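# Place mat cartridge label-up into an empty tray pocket

## Task

Pick up the cartridge lying on the green mat and set it, label facing up, into one of the vacant pockets of the tray that already holds some cartridges, then open the gripper to release it.

## Robot and tools

Robot: two 6-joint arms, left_arm and right_arm, each with a two-finger parallel gripper and a wrist camera (cam_left_wrist, cam_right_wrist, both 616x616 images, returned in that order). The names left and right are labels only, not image sides. Bases in the scene frame: left_arm at (-0.050, +0.304, 0) m, quat_wxyz (+0.995, 0, 0, -0.100); right_arm at (-0.009, -0.244, 0) m, quat_wxyz (+1.000, 0, 0, -0.002).

Scene frame: origin on the tabletop midway between the arms, +z up, +x out across the table, left_arm on the +y side. Gripper fingers extend along the gripper's +z axis and close along its y axis. The reported end_effector_position is the point between the finger pads, roughly 1 cm short of the fingertips; it can be somewhat off from reality, especially at long reach.

Command row: every motion argument is one flat list of 14 numbers covering both arms, even if only one moves: left_arm waist, shoulder, elbow, wrist pitch, wrist yaw, wrist roll, gripper opening, then the same seven for right_arm. Joint values are absolute target angles in radians (joint space, not Cartesian), in the same form as the Joint positions line. Stated ranges: waist -2.618 to 3.054, shoulder 0.000 to 3.142, elbow 0.000 to 3.142, wrist pitch -1.571 to 1.571, wrist yaw -1.571 to 1.571, wrist roll -2.094 to 2.094. True ends may differ by up to 0.036 rad; a target beyond that margin and farther out than the current angle is rejected, and one past the real end is clipped, sometimes reported as "joint sent to its limit". Opening is an absolute value from -1 (closed) to +1 (fully open, 0.094 m pad gap).

Tools:
- execute_actions(actions): a list of actions; each action is a table of up to 15 rows of 14 numbers, one row per 1/30 s step, with the last row repeated to fill 15 steps. An empty list just returns state and images.
- move(target, speed, blocking): target is one 14-number row of absolute joint angles and openings. All joints travel so they finish together, so the hand traces a curve, not a line; duration is clamped between 0.5 and 10 s. speed (0.01 to 2 rad/s, default 0.5) caps the joint with the longest travel. Finger values are applied immediately. It does not avoid obstacles or the other arm. blocking=false returns after 0.5 s while motion continues; then use wait or stop before any new command.
- wait(seconds): 0 to 10; lets the sim run with last commands held, returning early if a running move ends.
- stop(): brakes a running move; fingers keep going.
- zoom_image(camera, region): region [x0, y0, x1, y1] pixels of that camera's latest image, at most 504x504.
- read_manual(section): licence texts only.
- finished_scene(scene): integer number of the current scene; irreversible, grades whether the goal holds.

Motion limits: each step, a joint's target is kept within a lead of its measured angle (waist 0.202, shoulder 0.258, elbow 0.238, wrist pitch 0.573, wrist yaw and roll 0.522 rad), and targets that would shift a gripper over 70 mm from where it is are scaled back. So big changes span several actions; finish an incomplete motion by commanding it again. To keep a joint where it is, resend its value from the "Joint targets" line.

Results: a state line per arm with gripper position (m) and quat_wxyz in the scene frame; Joint positions and Joint velocities per arm in the joint order above plus pad gap (m); Joint targets (current driven angles); grip_measured on the command scale. A move adds a "move:" line: the ending (done, off_target, moving, held, fault), limits=held or limits=none, and each arm's joint farthest from target. "joint command not followed" means the clearance check altered or blocked some joint targets. FAULT and MOTOR HOT / OVER-TEMPERATURE FAULT lines report stops.

Gripping: readings can be offset by about 1 mm per gripper. To hold the cartridge, command an opening about 0.03 below grip_measured; a smaller margin holds more gently. Pads push up to roughly 50-62 N, less for parts under about 2 mm thick. Occasional brief tugs on held parts or pushes on loose ones may happen, so keep a firm grip while carrying.

Cautions: do not drop, knock or push anything off the table; approach slowly, since faster moves and targets set deeper past contact press harder. Keep the arms from colliding or pressing on each other. Holding loads heats motors: warning from 75 °C, a 10 s arm stop at 90 °C, and at 100 °C the arm goes limp and falls. Fewer, smoother motions with less effort are preferred. Check the label orientation in the wrist cameras before releasing, open fully to let go, and lift clear before ending the scene.

Each tool is called after ">>>" as a command line: name --argument value for each argument, lists and objects as JSON in quotes; but a table of rows of numbers goes row by row, as --pt "numbers of a row", without its own name.

## Session

>>> execute_actions --actions '[]'

Scene clock: 0.00 s.
left_arm: end_effector_position=(+0.2564, -0.0778, +0.0984) grip_measured=+1.000 end_effector_quat_wxyz=(+0.080, +0.840, +0.535, +0.032) | right_arm: end_effector_position=(+0.3361, -0.3617, +0.1298) grip_measured=+1.000 end_effector_quat_wxyz=(+0.076, +0.243, +0.958, +0.128)
Joint names: [waist, shoulder, elbow, wrist pitch, wrist yaw, wrist roll]
Joint positions: left_arm=[-0.714  2.309  2.185 -1.281 -0.05   1.096  0.094] | right_arm=[-0.466  1.825  1.568 -1.22  -0.284  0.041  0.094]
Joint velocities: left_arm=[-0.002 -0.002 -0.007 -0.022  0.022 -0.037  0.   ] | right_arm=[-0.007  0.007  0.012 -0.081 -0.081  0.037  0.   ]
Joint targets: left_arm=[-0.714 2.286 2.199 -1.279 -0.040 1.095] | right_arm=[-0.466 1.818 1.575 -1.221 -0.289 0.040]

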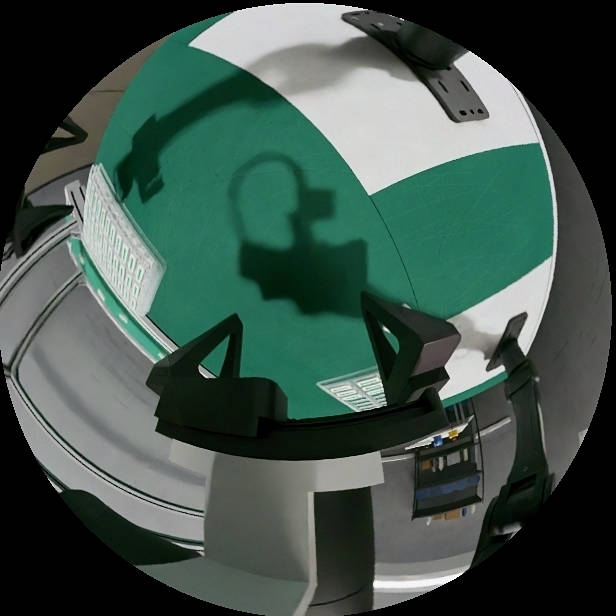

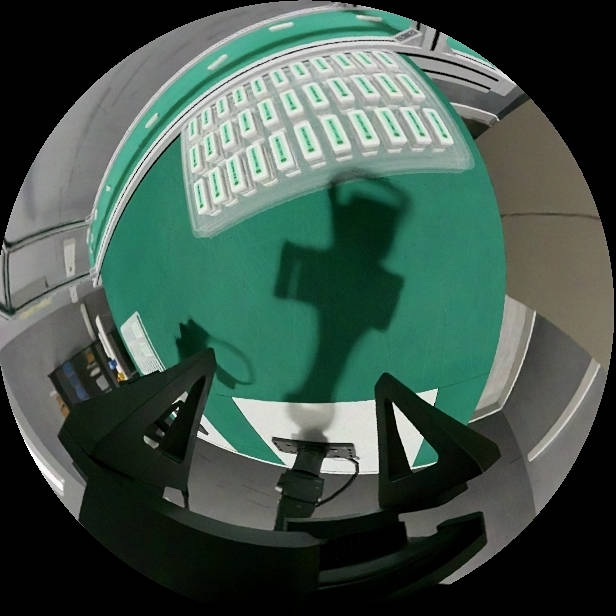

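>>> move --target '[-0.1,1.6,1.7,-1.5,0,0,1,-0.466,1.818,1.575,-1.221,-0.289,0.04,1]' --speed 1.0

Scene clock: 13.93 s.
left_arm: end_effector_position=(+0.2474, +0.2139, +0.2178) grip_measured=+1.000 end_effector_quat_wxyz=(+0.078, +0.154, +0.985, -0.006) | right_arm: end_effector_position=(+0.3361, -0.3617, +0.1298) grip_measured=+1.000 end_effector_quat_wxyz=(+0.076, +0.243, +0.958, +0.128)
Joint names: [waist, shoulder, elbow, wrist pitch, wrist yaw, wrist roll]
Joint positions: left_arm=[-0.102  1.62   1.707 -1.502 -0.011  0.007  0.094] | right_arm=[-0.466  1.825  1.568 -1.22  -0.284  0.041  0.094]
Joint velocities: left_arm=[-0.032  0.002 -0.002 -0.007 -0.022  0.022  0.   ] | right_arm=[ 0.007 -0.007 -0.007  0.051 -0.007  0.022  0.   ]
Joint targets: left_arm=[-0.100 1.600 1.700 -1.500 0.000 -0.000] | right_arm=[-0.466 1.818 1.575 -1.221 -0.289 0.040]
move: done; limits=none; left_arm: farthest joint: the shoulder, 0.020 radians from its target (0.709 radians at the start); right_arm: farthest joint: the shoulder, 0.007 radians from its target (0.007 radians at the start)

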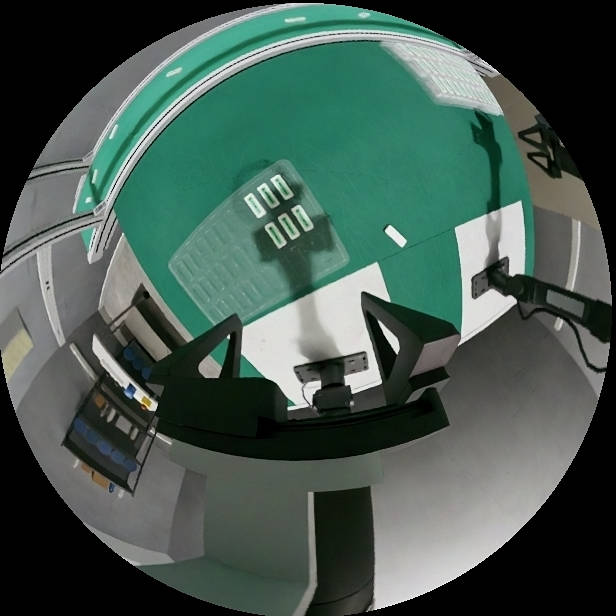

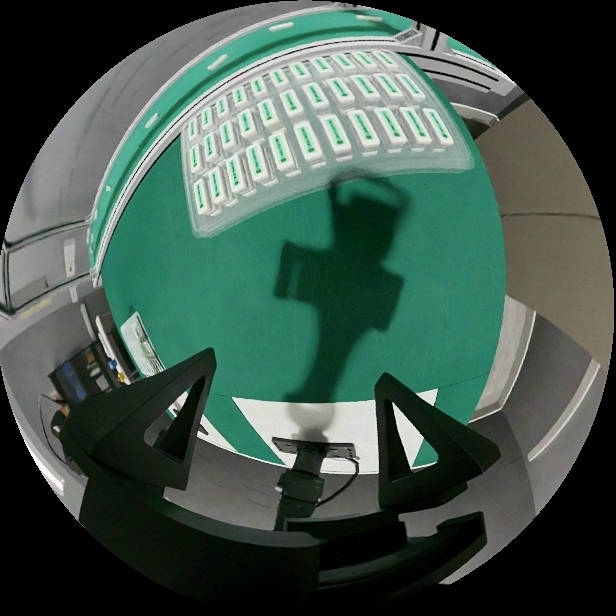

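>>> zoom_image --camera "cam_left_wrist" --region '[160,140,440,340]'

>>> zoom_image --camera "cam_left_wrist" --region '[365,210,425,260]'

Region (160, 140, 440, 340) of cam_left_wrist's 616x616 image, scaled by 1.800, with more detail than that image has; it fills the top 360 rows of this view, and the rest is white.

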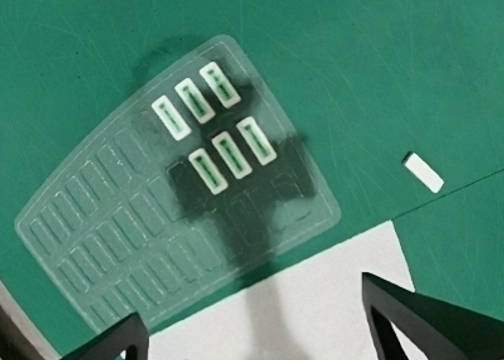

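Region (365, 210, 425, 260) of cam_left_wrist's 616x616 image, scaled by 8.400, with more detail than that image has.

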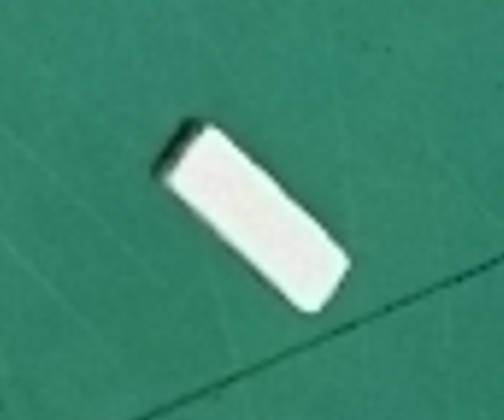

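>>> move --target '[-0.603,1.875,1.535,-1.21,0,0,1,-0.466,1.818,1.575,-1.221,-0.289,0.04,1]' --speed 0.8

Scene clock: 31.57 s.
left_arm: end_effector_position=(+0.1931, +0.0509, +0.0930) grip_measured=+1.000 end_effector_quat_wxyz=(-0.004, +0.397, +0.918, +0.003) | right_arm: end_effector_position=(+0.3361, -0.3617, +0.1298) grip_measured=+1.000 end_effector_quat_wxyz=(+0.076, +0.243, +0.958, +0.128)
Joint names: [waist, shoulder, elbow, wrist pitch, wrist yaw, wrist roll]
Joint positions: left_arm=[-0.609  1.888  1.536 -1.229 -0.003  0.007  0.094] | right_arm=[-0.466  1.825  1.568 -1.22  -0.284  0.041  0.094]
Joint velocities: left_arm=[ 0.007 -0.002  0.002  0.007  0.022 -0.037  0.   ] | right_arm=[ 0.017  0.002 -0.007 -0.051  0.037 -0.081  0.   ]
Joint targets: left_arm=[-0.603 1.875 1.535 -1.210 -0.000 0.000] | right_arm=[-0.466 1.818 1.575 -1.221 -0.289 0.040]
move: done; limits=none; left_arm: farthest joint: the wrist pitch, 0.019 radians from its target (0.292 radians at the start); right_arm: farthest joint: the shoulder, 0.007 radians from its target (0.007 radians at the start)

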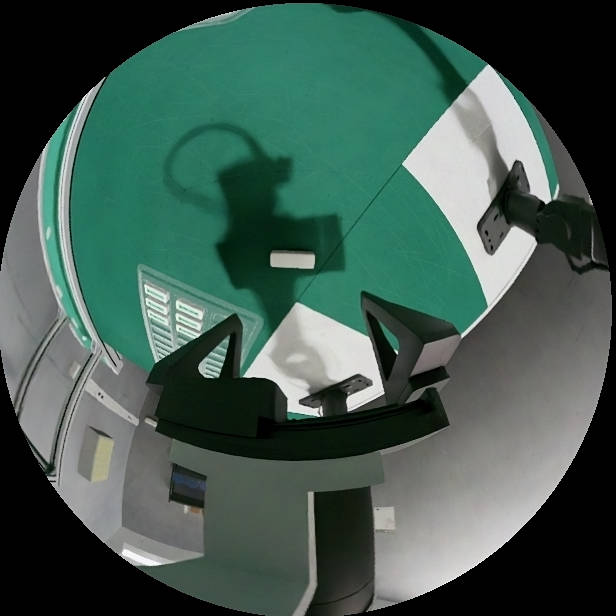

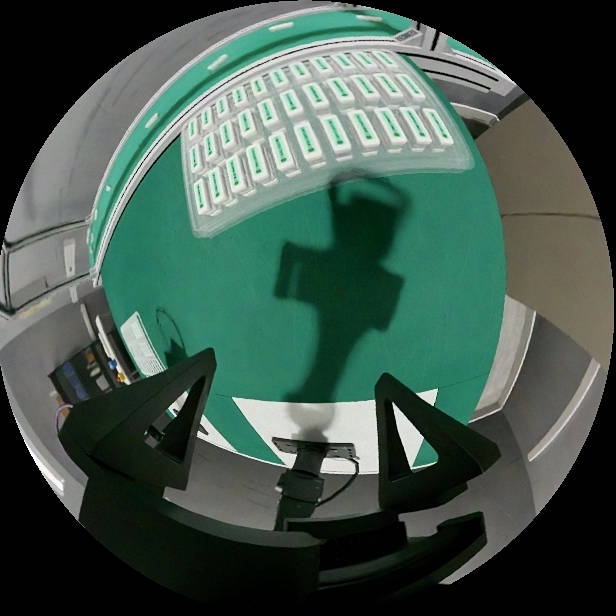

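>>> zoom_image --camera "cam_left_wrist" --region '[250,220,340,300]'

>>> zoom_image --camera "cam_right_wrist" --region '[240,80,400,200]'

Region (250, 220, 340, 300) of cam_left_wrist's 616x616 image, scaled by 5.600, with more detail than that image has.

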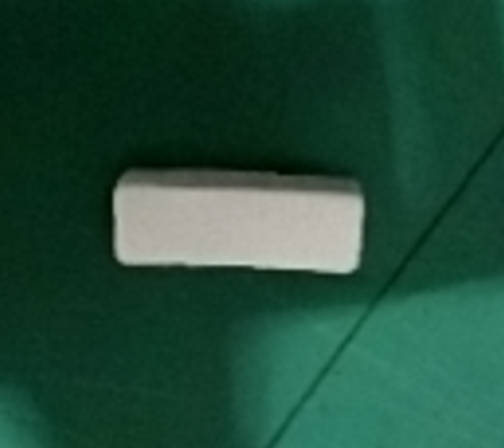

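Region (240, 80, 400, 200) of cam_right_wrist's 616x616 image, scaled by 3.150, with more detail than that image has; it fills the top 378 rows of this view, and the rest is white.

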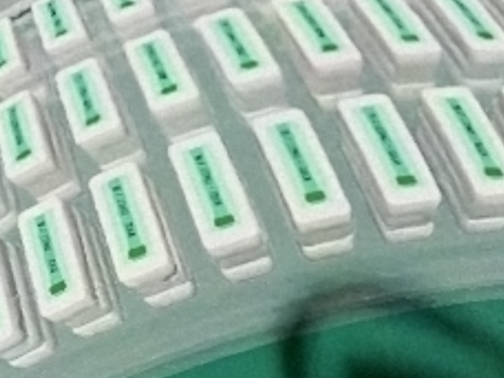

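>>> move --target '[0.4,1.56,1.2,-1.196,0,0,1,0.974,1.91,1.49,-1.135,0,-1.126,1]' --speed 1.0

Scene clock: 50.97 s.
left_arm: end_effector_position=(+0.2133, +0.3576, +0.0980) grip_measured=+1.000 end_effector_quat_wxyz=(-0.014, -0.095, +0.995, +0.000) | right_arm: end_effector_position=(+0.1908, +0.0566, +0.0811) grip_measured=+1.000 end_effector_quat_wxyz=(-0.015, +0.866, -0.500, -0.002)
Joint names: [waist, shoulder, elbow, wrist pitch, wrist yaw, wrist roll]
Joint positions: left_arm=[ 0.398  1.593  1.208 -1.214 -0.003  0.005  0.094] | right_arm=[ 0.981  1.897  1.5   -1.145 -0.006 -1.118  0.094]
Joint velocities: left_arm=[-0.022 -0.017  0.017 -0.022  0.022 -0.066  0.   ] | right_arm=[-0.012 -0.002 -0.017  0.037  0.007 -0.007  0.   ]
Joint targets: left_arm=[0.400 1.560 1.200 -1.196 -0.000 0.000] | right_arm=[0.974 1.910 1.490 -1.135 -0.000 -1.126]
move: off_target (left_arm); limits=none; left_arm: farthest joint: the shoulder, 0.033 radians from its target (0.328 radians at the start); right_arm: farthest joint: the shoulder, 0.013 radians from its target (0.085 radians at the start)

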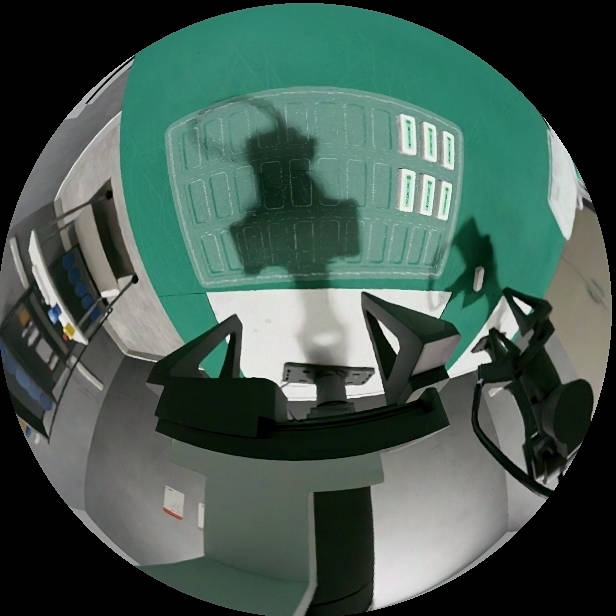

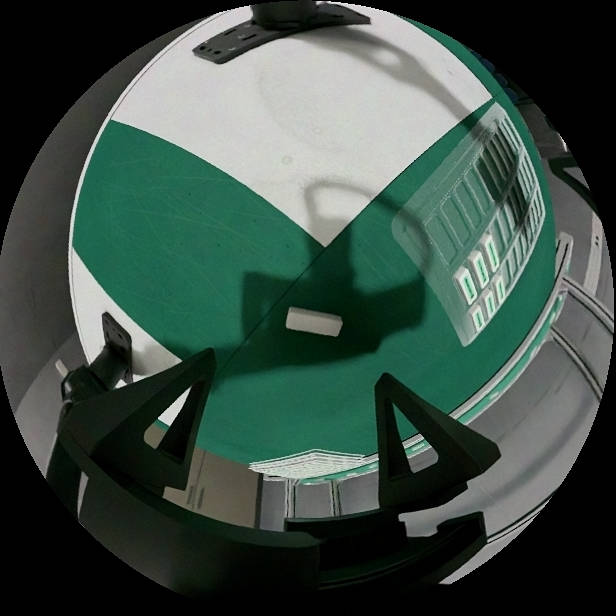

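>>> zoom_image --camera "cam_left_wrist" --region '[300,90,480,290]'

Region (300, 90, 480, 290) of cam_left_wrist's 616x616 image, scaled by 2.520, with more detail than that image has; it fills the left 454 columns of this view, and the rest is white.

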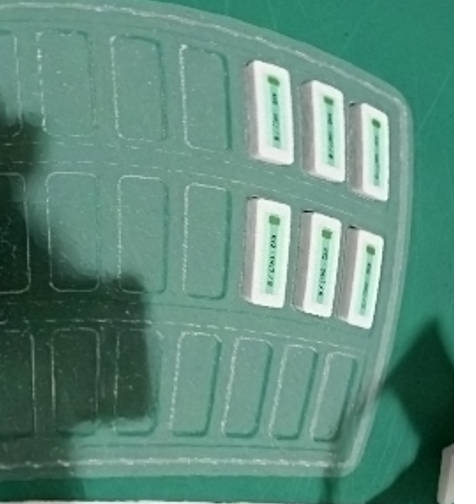

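>>> move --target '[0.4,1.56,1.2,-1.196,0,0,1,0.965,1.965,1.38,-0.997,0,-1.126,0.6]' --speed 0.4

Scene clock: 57.10 s.
left_arm: end_effector_position=(+0.2133, +0.3576, +0.0980) grip_measured=+1.000 end_effector_quat_wxyz=(-0.014, -0.095, +0.995, +0.000) | right_arm: end_effector_position=(+0.1904, +0.0501, +0.0316) grip_measured=+0.602 end_effector_quat_wxyz=(+0.006, +0.864, -0.503, -0.003)
Joint names: [waist, shoulder, elbow, wrist pitch, wrist yaw, wrist roll]
Joint positions: left_arm=[ 0.398  1.593  1.208 -1.214 -0.003  0.005  0.094] | right_arm=[ 0.972  1.96   1.385 -1.008 -0.005 -1.118  0.075]
Joint velocities: left_arm=[ 0.007  0.002 -0.022  0.007 -0.037 -0.037  0.   ] | right_arm=[-0.022  0.017  0.017 -0.007 -0.037 -0.022  0.   ]
Joint targets: left_arm=[0.400 1.560 1.200 -1.196 0.000 0.000] | right_arm=[0.965 1.965 1.380 -0.997 0.000 -1.126]
move: off_target (left_arm); limits=none; left_arm: farthest joint: the shoulder, 0.033 radians from its target (0.033 radians at the start); right_arm: farthest joint: the wrist pitch, 0.011 radians from its target (0.148 radians at the start)

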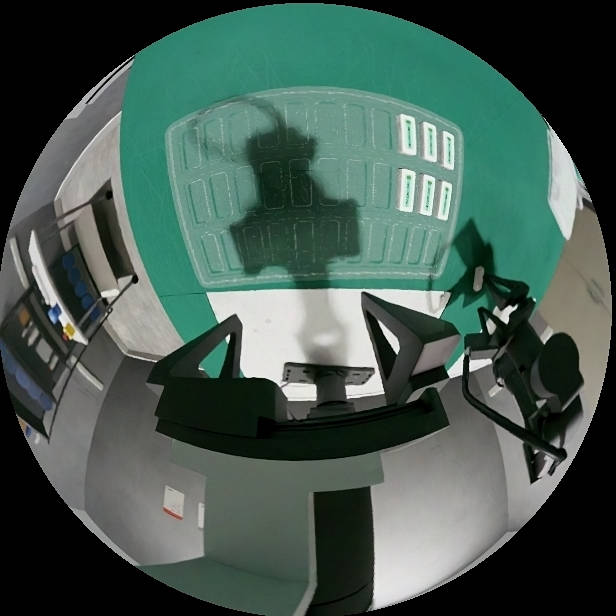

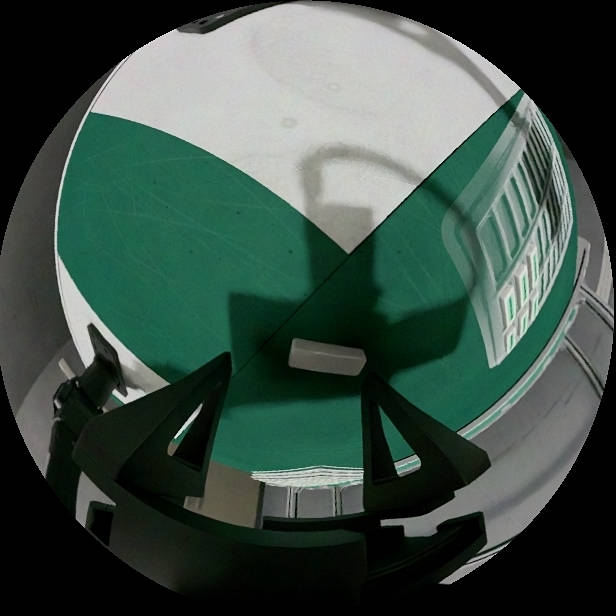

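>>> move --target '[0.4,1.58,1.2,-1.196,0,0,1,0.945,2.0,1.42,-0.975,0,-1.15,0.6]' --speed 0.3

>>> zoom_image --camera "cam_right_wrist" --region '[180,280,420,460]'

>>> zoom_image --camera "cam_left_wrist" --region '[430,230,550,350]'

Scene clock: 64.20 s.
left_arm: end_effector_position=(+0.2133, +0.3576, +0.0980) grip_measured=+1.000 end_effector_quat_wxyz=(-0.014, -0.095, +0.995, +0.000) | right_arm: end_effector_position=(+0.2007, +0.0514, +0.0250) grip_measured=+0.602 end_effector_quat_wxyz=(+0.003, +0.865, -0.502, -0.003)
Joint names: [waist, shoulder, elbow, wrist pitch, wrist yaw, wrist roll]
Joint positions: left_arm=[ 0.398  1.593  1.208 -1.214 -0.003  0.005  0.094] | right_arm=[ 0.951  1.987  1.396 -0.986 -0.004 -1.141  0.075]
Joint velocities: left_arm=[-0.017 -0.027 -0.007 -0.022  0.007 -0.037  0.   ] | right_arm=[-0.002  0.002 -0.012 -0.007 -0.022 -0.007 -0.001]
Joint targets: left_arm=[0.400 1.580 1.200 -1.196 0.000 -0.000] | right_arm=[0.945 2.000 1.420 -0.975 0.000 -1.150]
move: off_target (right_arm); limits=none; left_arm: farthest joint: the wrist pitch, 0.018 radians from its target (0.018 radians at the start); right_arm: farthest joint: the elbow, 0.024 radians from its target (0.035 radians at the start)

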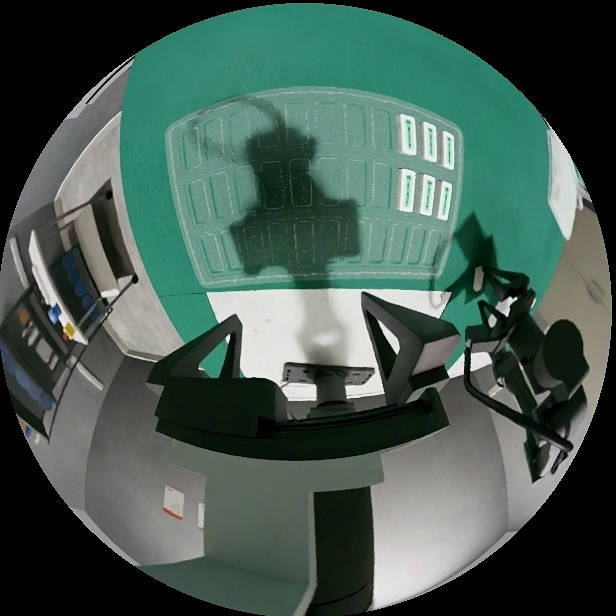

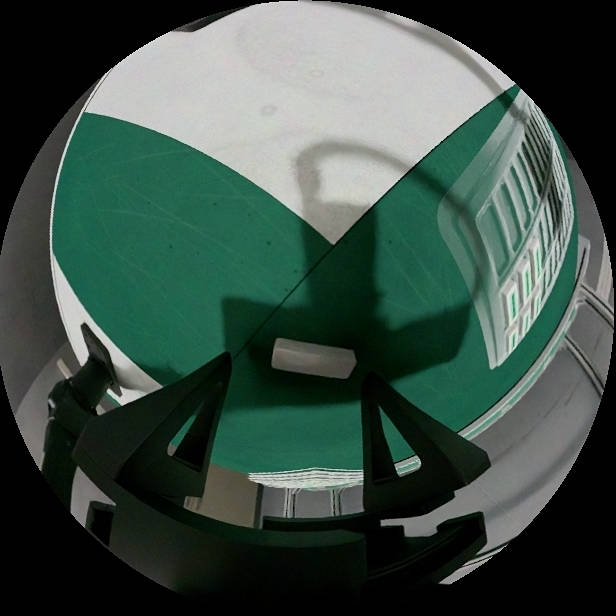

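Region (180, 280, 420, 460) of cam_right_wrist's 616x616 image, scaled by 2.100, with more detail than that image has; it fills the top 378 rows of this view, and the rest is white.

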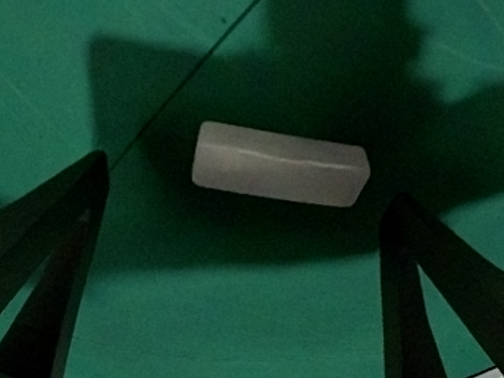

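Region (430, 230, 550, 350) of cam_left_wrist's 616x616 image, scaled by 4.200, with more detail than that image has.

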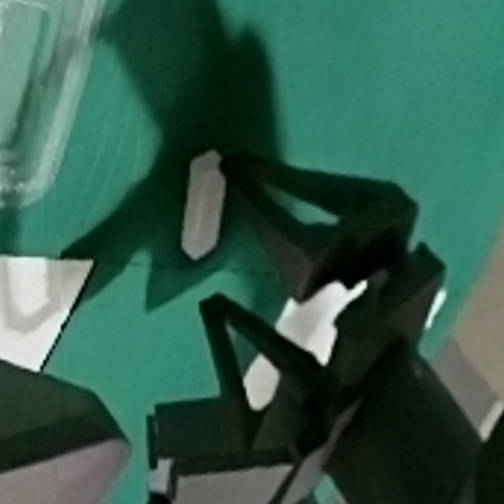

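>>> move --target '[0.4,1.58,1.2,-1.196,0,0,1,0.943,2.029,1.424,-0.941,0,-1.15,0.6]' --speed 0.2

>>> zoom_image --camera "cam_right_wrist" --region '[180,280,420,460]'

>>> zoom_image --camera "cam_left_wrist" --region '[430,230,550,350]'

Scene clock: 69.63 s.
left_arm: end_effector_position=(+0.2133, +0.3576, +0.0980) grip_measured=+1.000 end_effector_quat_wxyz=(-0.014, -0.095, +0.995, +0.000) | right_arm: end_effector_position=(+0.2039, +0.0558, +0.0144) grip_measured=+0.602 end_effector_quat_wxyz=(+0.001, +0.865, -0.502, -0.002)
Joint names: [waist, shoulder, elbow, wrist pitch, wrist yaw, wrist roll]
Joint positions: left_arm=[ 0.398  1.593  1.208 -1.214 -0.003  0.005  0.094] | right_arm=[ 0.951  2.018  1.396 -0.952 -0.004 -1.142  0.075]
Joint velocities: left_arm=[-0.007 -0.017  0.007 -0.11   0.007 -0.037  0.   ] | right_arm=[-0.012 -0.012  0.012 -0.022  0.022 -0.037 -0.001]
Joint targets: left_arm=[0.400 1.580 1.200 -1.196 -0.000 -0.000] | right_arm=[0.943 2.029 1.424 -0.941 -0.000 -1.150]
move: off_target (right_arm); limits=none; left_arm: farthest joint: the wrist pitch, 0.018 radians from its target (0.018 radians at the start); right_arm: farthest joint: the elbow, 0.028 radians from its target (0.028 radians at the start)

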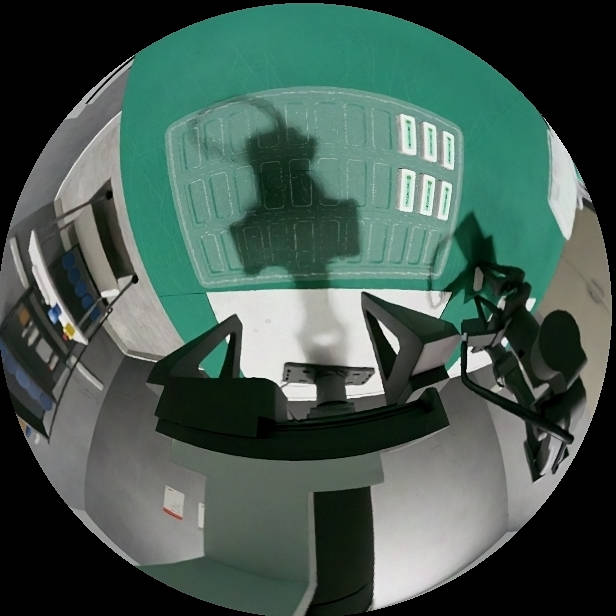

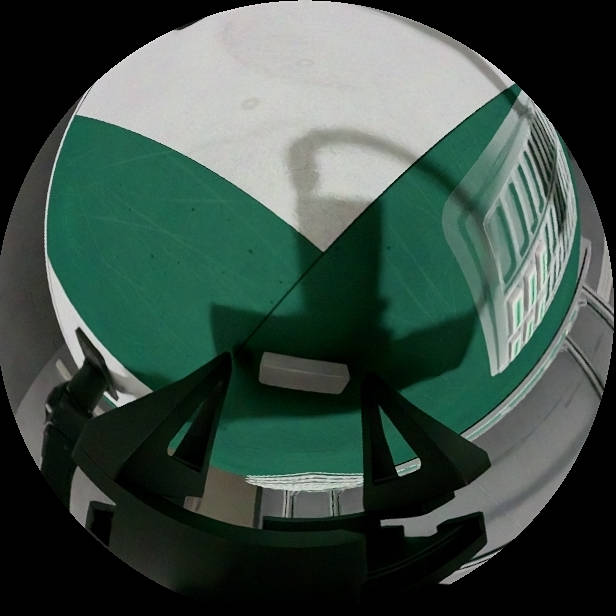

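Region (180, 280, 420, 460) of cam_right_wrist's 616x616 image, scaled by 2.100, with more detail than that image has; it fills the top 378 rows of this view, and the rest is white.

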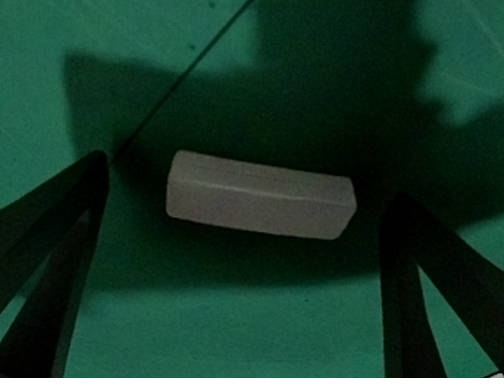

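Region (430, 230, 550, 350) of cam_left_wrist's 616x616 image, scaled by 4.200, with more detail than that image has.

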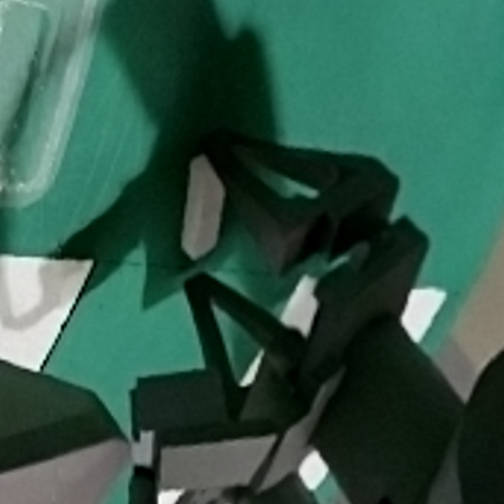

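>>> execute_actions --actions '[[[0.4,1.58,1.2,-1.196,0,0,1,0.94,2.038,1.42,-0.933,0,-1.15,0.3]],[[0.4,1.58,1.2,-1.196,0,0,1,0.94,2.038,1.42,-0.933,0,-1.15,0.2],[0.4,1.58,1.2,-1.196,0,0,1,0.94,2.038,1.42,-0.933,0,-1.15,0.15],[0.4,1.58,1.2,-1.196,0,0,1,0.94,2.038,1.42,-0.933,0,-1.15,0.1],[0.4,1.58,1.2,-1.196,0,0,1,0.94,2.038,1.42,-0.933,0,-1.15,0.07],[0.4,1.58,1.2,-1.196,0,0,1,0.94,2.038,1.42,-0.933,0,-1.15,0.04],[0.4,1.58,1.2,-1.196,0,0,1,0.94,2.038,1.42,-0.933,0,-1.15,0.01],[0.4,1.58,1.2,-1.196,0,0,1,0.94,2.038,1.42,-0.933,0,-1.15,-0.02],[0.4,1.58,1.2,-1.196,0,0,1,0.94,2.038,1.42,-0.933,0,-1.15,-0.05],[0.4,1.58,1.2,-1.196,0,0,1,0.94,2.038,1.42,-0.933,0,-1.15,-0.08]]]'

>>> zoom_image --camera "cam_right_wrist" --region '[180,280,420,460]'

Scene clock: 74.73 s.
left_arm: end_effector_position=(+0.2133, +0.3576, +0.0980) grip_measured=+1.000 end_effector_quat_wxyz=(-0.014, -0.095, +0.995, +0.000) | right_arm: end_effector_position=(+0.2051, +0.0576, +0.0144) grip_measured=-0.039 end_effector_quat_wxyz=(-0.003, +0.865, -0.502, -0.002)
Joint names: [waist, shoulder, elbow, wrist pitch, wrist yaw, wrist roll]
Joint positions: left_arm=[ 0.398  1.593  1.208 -1.214 -0.003  0.005  0.094] | right_arm=[ 0.951  2.018  1.396 -0.943 -0.004 -1.142  0.045]
Joint velocities: left_arm=[-0.002  0.027  0.002  0.022 -0.081 -0.037  0.   ] | right_arm=[-0.012 -0.012 -0.007  0.007  0.051  0.037  0.001]
Joint targets: left_arm=[0.400 1.580 1.200 -1.196 -0.000 0.000] | right_arm=[0.940 2.038 1.420 -0.933 0.000 -1.150]

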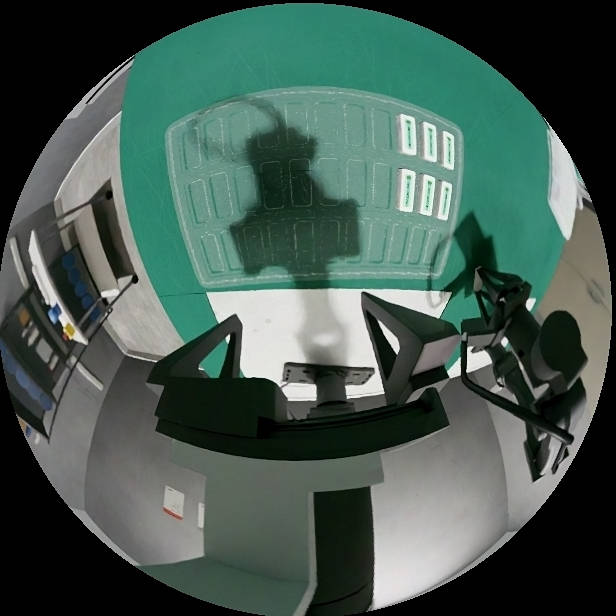

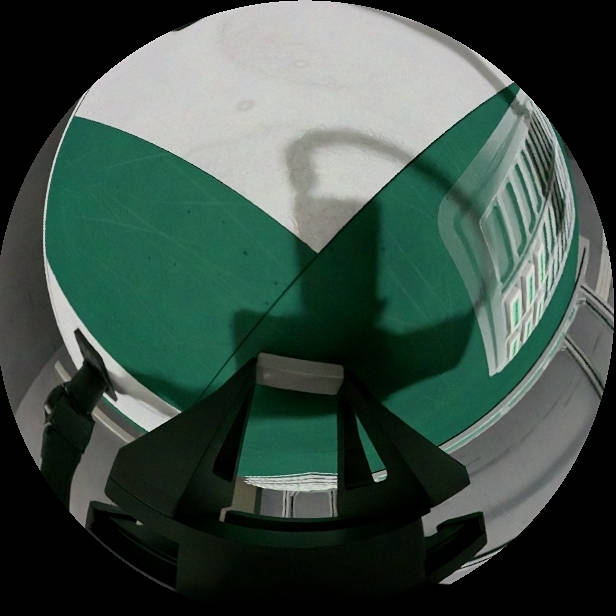

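Region (180, 280, 420, 460) of cam_right_wrist's 616x616 image, scaled by 2.100, with more detail than that image has; it fills the top 378 rows of this view, and the rest is white.

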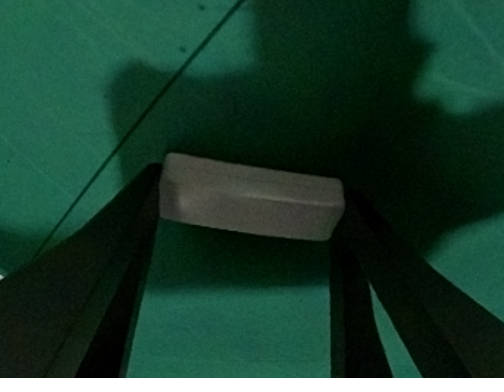

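>>> move --target '[0.35,1.6,1.16,-0.8,0.3,-0.3,0.2,0.6,1.78,1.42,-0.8,0,-1.0,-0.08]' --speed 0.7

>>> move --target '[0.126,1.73,0.96,0.785,1.497,-1.571,0.0,0.305,1.63,0.845,0.80,-1.27,0,-0.08]' --speed 1.0

Scene clock: 84.63 s.
left_arm: end_effector_position=(+0.3038, +0.3090, +0.1074) grip_measured=+0.203 end_effector_quat_wxyz=(+0.149, -0.196, +0.957, -0.151) | right_arm: end_effector_position=(+0.3354, -0.0110, +0.1022) grip_measured=-0.039 end_effector_quat_wxyz=(-0.174, +0.706, -0.685, +0.037)
Joint names: [waist, shoulder, elbow, wrist pitch, wrist yaw, wrist roll]
Joint positions: left_arm=[ 0.356  1.593  1.168 -0.824  0.286 -0.296  0.057] | right_arm=[ 0.595  1.799  1.396 -0.81   0.001 -1.009  0.045]
Joint velocities: left_arm=[ 0.002 -0.007  0.002 -0.037  0.007  0.051 -0.001] | right_arm=[ 0.002 -0.017 -0.012 -0.007 -0.022 -0.007 -0.   ]
Joint targets: left_arm=[0.350 1.600 1.160 -0.800 0.300 -0.300] | right_arm=[0.600 1.780 1.420 -0.800 -0.000 -1.000]
move: off_target (left_arm, right_arm); limits=none; left_arm: farthest joint: the wrist pitch, 0.024 radians from its target (0.414 radians at the start); right_arm: farthest joint: the elbow, 0.024 radians from its target (0.024 radians at the start)

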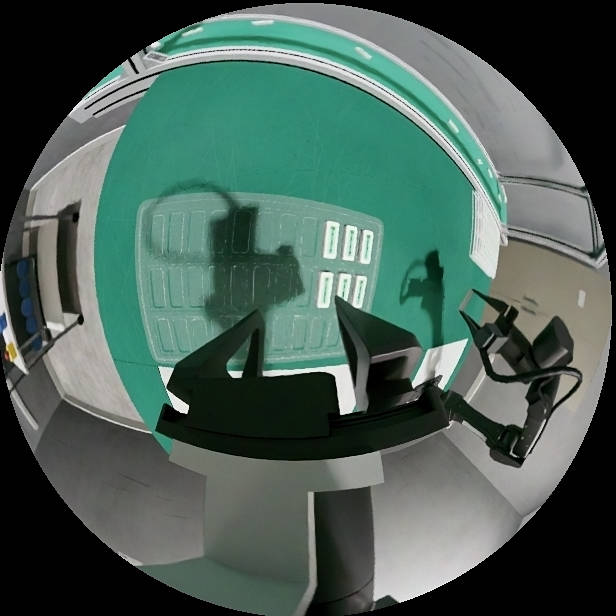

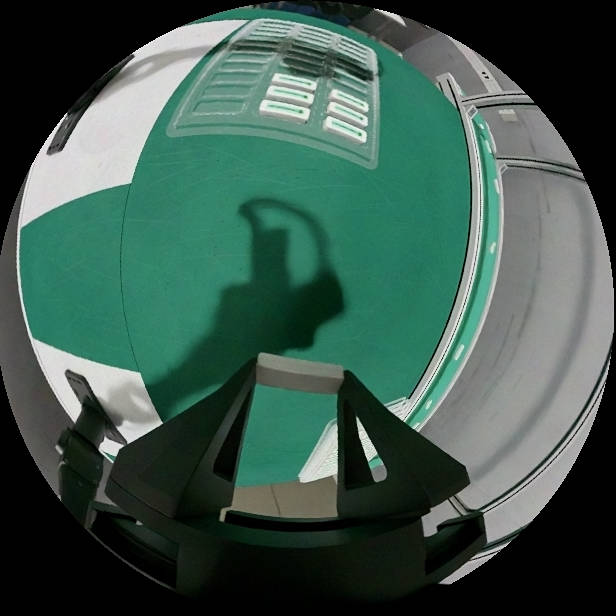

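Scene clock: 87.17 s.
left_arm: end_effector_position=(+0.3023, +0.1018, +0.2534) grip_measured=+0.003 end_effector_quat_wxyz=(+0.002, -0.008, +0.707, -0.707) | right_arm: end_effector_position=(+0.3025, +0.0347, +0.2461) grip_measured=-0.039 end_effector_quat_wxyz=(+0.500, -0.500, +0.502, +0.499)
Joint names: [waist, shoulder, elbow, wrist pitch, wrist yaw, wrist roll]
Joint positions: left_arm=[ 0.131  1.728  0.966  0.756  1.487 -1.574  0.047] | right_arm=[ 0.312  1.657  0.856  0.792 -1.259 -0.009  0.045]
Joint velocities: left_arm=[-0.012  0.002 -0.007  0.022 -0.022  0.007  0.001] | right_arm=[-0.022 -0.002  0.022  0.022  0.007  0.022 -0.001]
Joint targets: left_arm=[0.126 1.730 0.960 0.785 1.497 -1.571] | right_arm=[0.305 1.630 0.845 0.800 -1.270 0.000]
move: off_target (left_arm, right_arm); limits=none; left_arm: farthest joint: the wrist pitch, 0.029 radians from its target (1.609 radians at the start); right_arm: farthest joint: the shoulder, 0.027 radians from its target (0.169 radians at the start)

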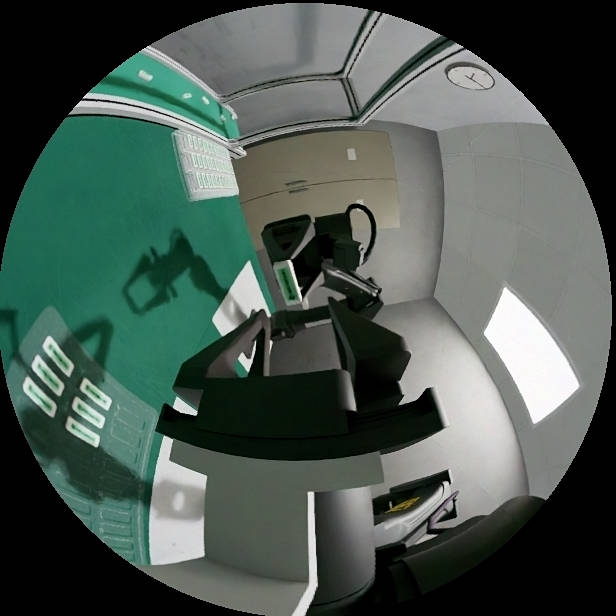

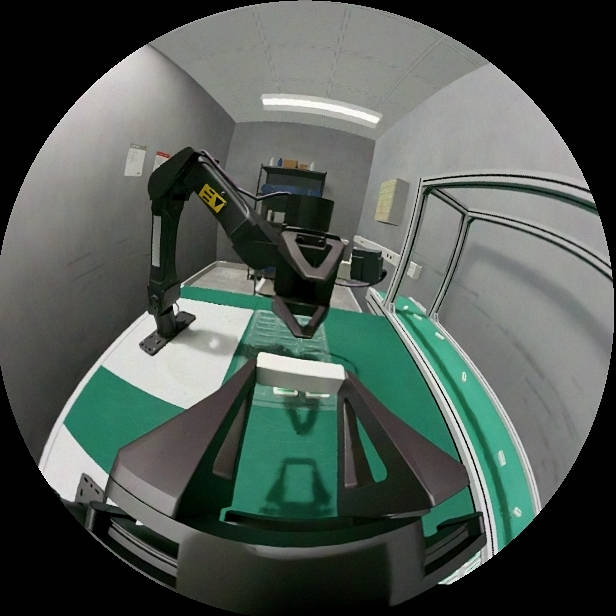

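>>> zoom_image --camera "cam_left_wrist" --region '[230,200,390,360]'

Region (230, 200, 390, 360) of cam_left_wrist's 616x616 image, scaled by 3.150, with more detail than that image has.

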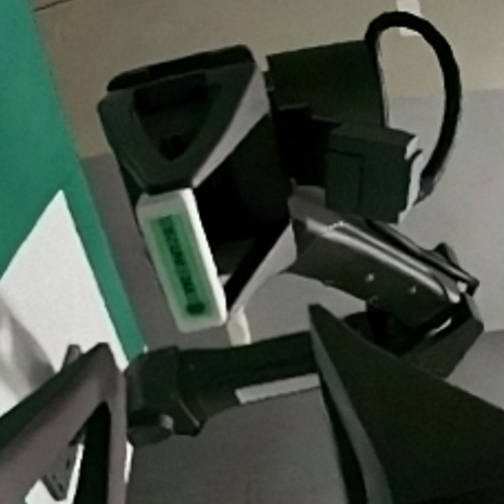

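>>> move --target '[0.04,1.746,0.94,0.82,1.408,-1.571,0.0,0.305,1.63,0.845,0.80,-1.27,0,-0.08]' --speed 0.3

>>> zoom_image --camera "cam_left_wrist" --region '[230,200,390,360]'

>>> zoom_image --camera "cam_right_wrist" --region '[210,240,410,440]'

Scene clock: 94.30 s.
left_arm: end_effector_position=(+0.2954, +0.0713, +0.2429) grip_measured=+0.003 end_effector_quat_wxyz=(-0.008, -0.005, +0.708, -0.706) | right_arm: end_effector_position=(+0.3024, +0.0347, +0.2462) grip_measured=-0.039 end_effector_quat_wxyz=(+0.500, -0.500, +0.502, +0.499)
Joint names: [waist, shoulder, elbow, wrist pitch, wrist yaw, wrist roll]
Joint positions: left_arm=[ 0.043  1.747  0.945  0.79   1.417 -1.577  0.047] | right_arm=[ 0.312  1.657  0.856  0.792 -1.26  -0.009  0.045]
Joint velocities: left_arm=[ 0.007 -0.017 -0.007 -0.022  0.022 -0.007 -0.   ] | right_arm=[-0.012 -0.007 -0.037 -0.022  0.007 -0.007 -0.001]
Joint targets: left_arm=[0.040 1.746 0.940 0.820 1.408 -1.571] | right_arm=[0.305 1.630 0.845 0.800 -1.270 -0.000]
move: off_target (left_arm, right_arm); limits=none; left_arm: farthest joint: the wrist pitch, 0.030 radians from its target (0.063 radians at the start); right_arm: farthest joint: the shoulder, 0.027 radians from its target (0.027 radians at the start)

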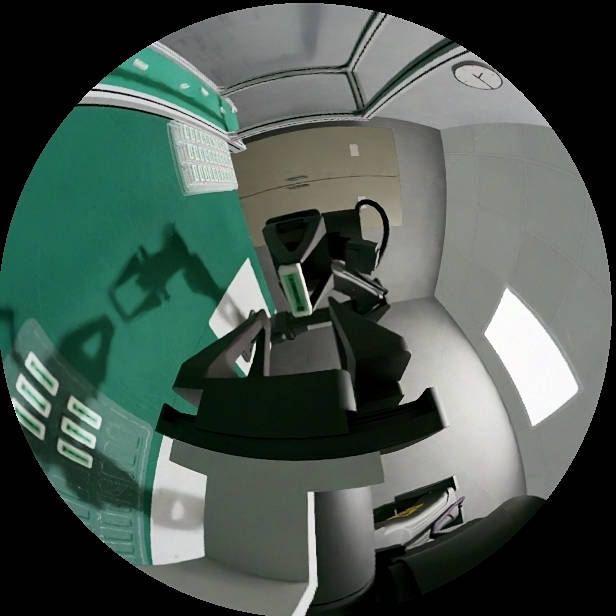

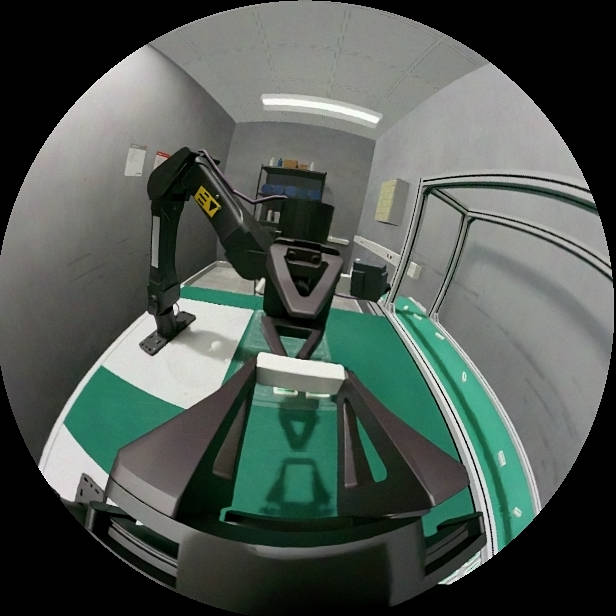

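Region (230, 200, 390, 360) of cam_left_wrist's 616x616 image, scaled by 3.150, with more detail than that image has.

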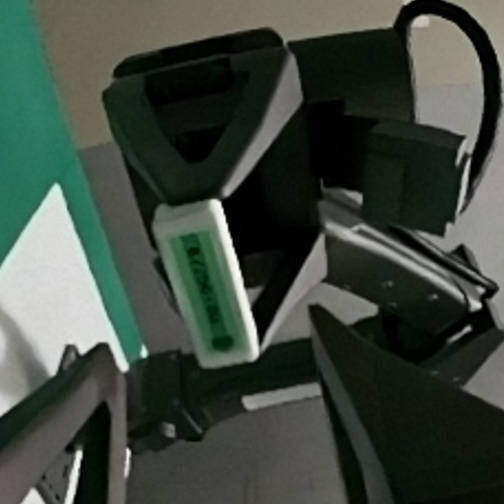

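Region (210, 240, 410, 440) of cam_right_wrist's 616x616 image, scaled by 2.520, with more detail than that image has.

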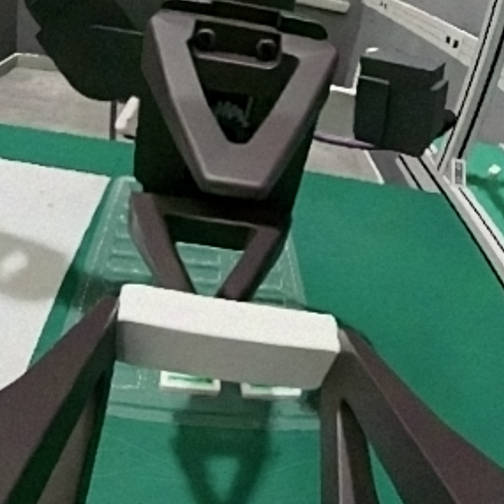

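>>> move --target '[0.009,1.765,0.985,0.83,1.375,-1.571,-0.2,0.305,1.63,0.845,0.80,-1.27,0,-0.08]' --speed 0.2

>>> zoom_image --camera "cam_left_wrist" --region '[230,200,390,360]'

>>> zoom_image --camera "cam_right_wrist" --region '[210,240,410,440]'

Scene clock: 98.90 s.
left_arm: end_effector_position=(+0.2967, +0.0610, +0.2373) grip_measured=-0.197 end_effector_quat_wxyz=(-0.010, -0.010, +0.708, -0.706) | right_arm: end_effector_position=(+0.3024, +0.0347, +0.2462) grip_measured=-0.039 end_effector_quat_wxyz=(+0.500, -0.500, +0.501, +0.499)
Joint names: [waist, shoulder, elbow, wrist pitch, wrist yaw, wrist roll]
Joint positions: left_arm=[ 0.015  1.765  0.945  0.8    1.385 -1.579  0.038] | right_arm=[ 0.312  1.657  0.856  0.792 -1.26  -0.009  0.045]
Joint velocities: left_arm=[ 0.007 -0.032  0.002 -0.007  0.081  0.066 -0.001] | right_arm=[-0.017 -0.022  0.007  0.051  0.007 -0.022  0.   ]
Joint targets: left_arm=[0.009 1.765 0.985 0.830 1.375 -1.571] | right_arm=[0.305 1.630 0.845 0.800 -1.270 -0.000]
move: off_target (left_arm, right_arm); limits=none; left_arm: farthest joint: the elbow, 0.040 radians from its target (0.040 radians at the start); right_arm: farthest joint: the shoulder, 0.027 radians from its target (0.027 radians at the start)

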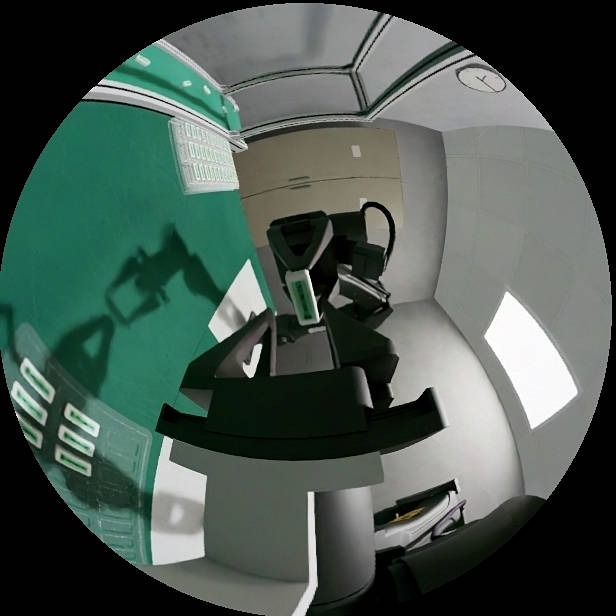

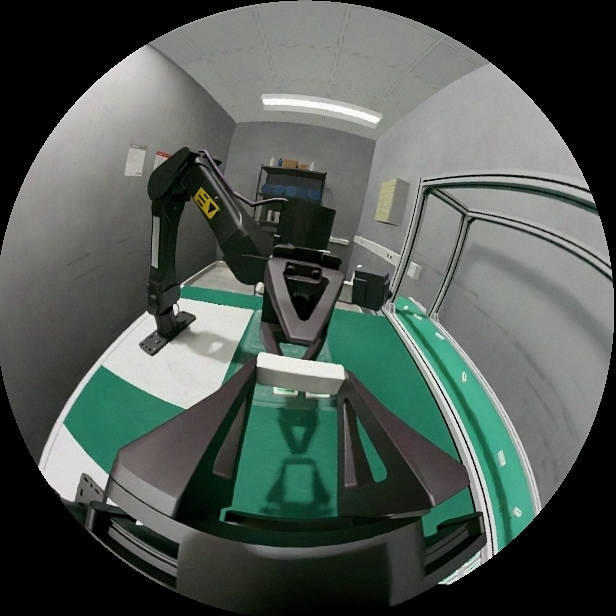

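Region (230, 200, 390, 360) of cam_left_wrist's 616x616 image, scaled by 3.150, with more detail than that image has.

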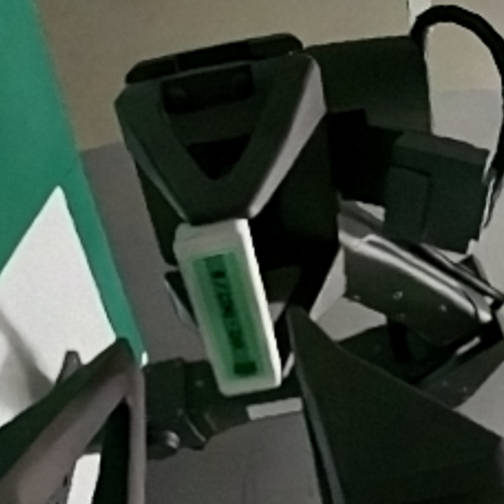

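Region (210, 240, 410, 440) of cam_right_wrist's 616x616 image, scaled by 2.520, with more detail than that image has.

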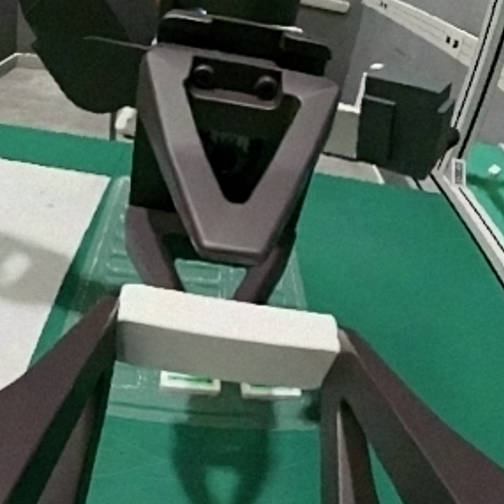

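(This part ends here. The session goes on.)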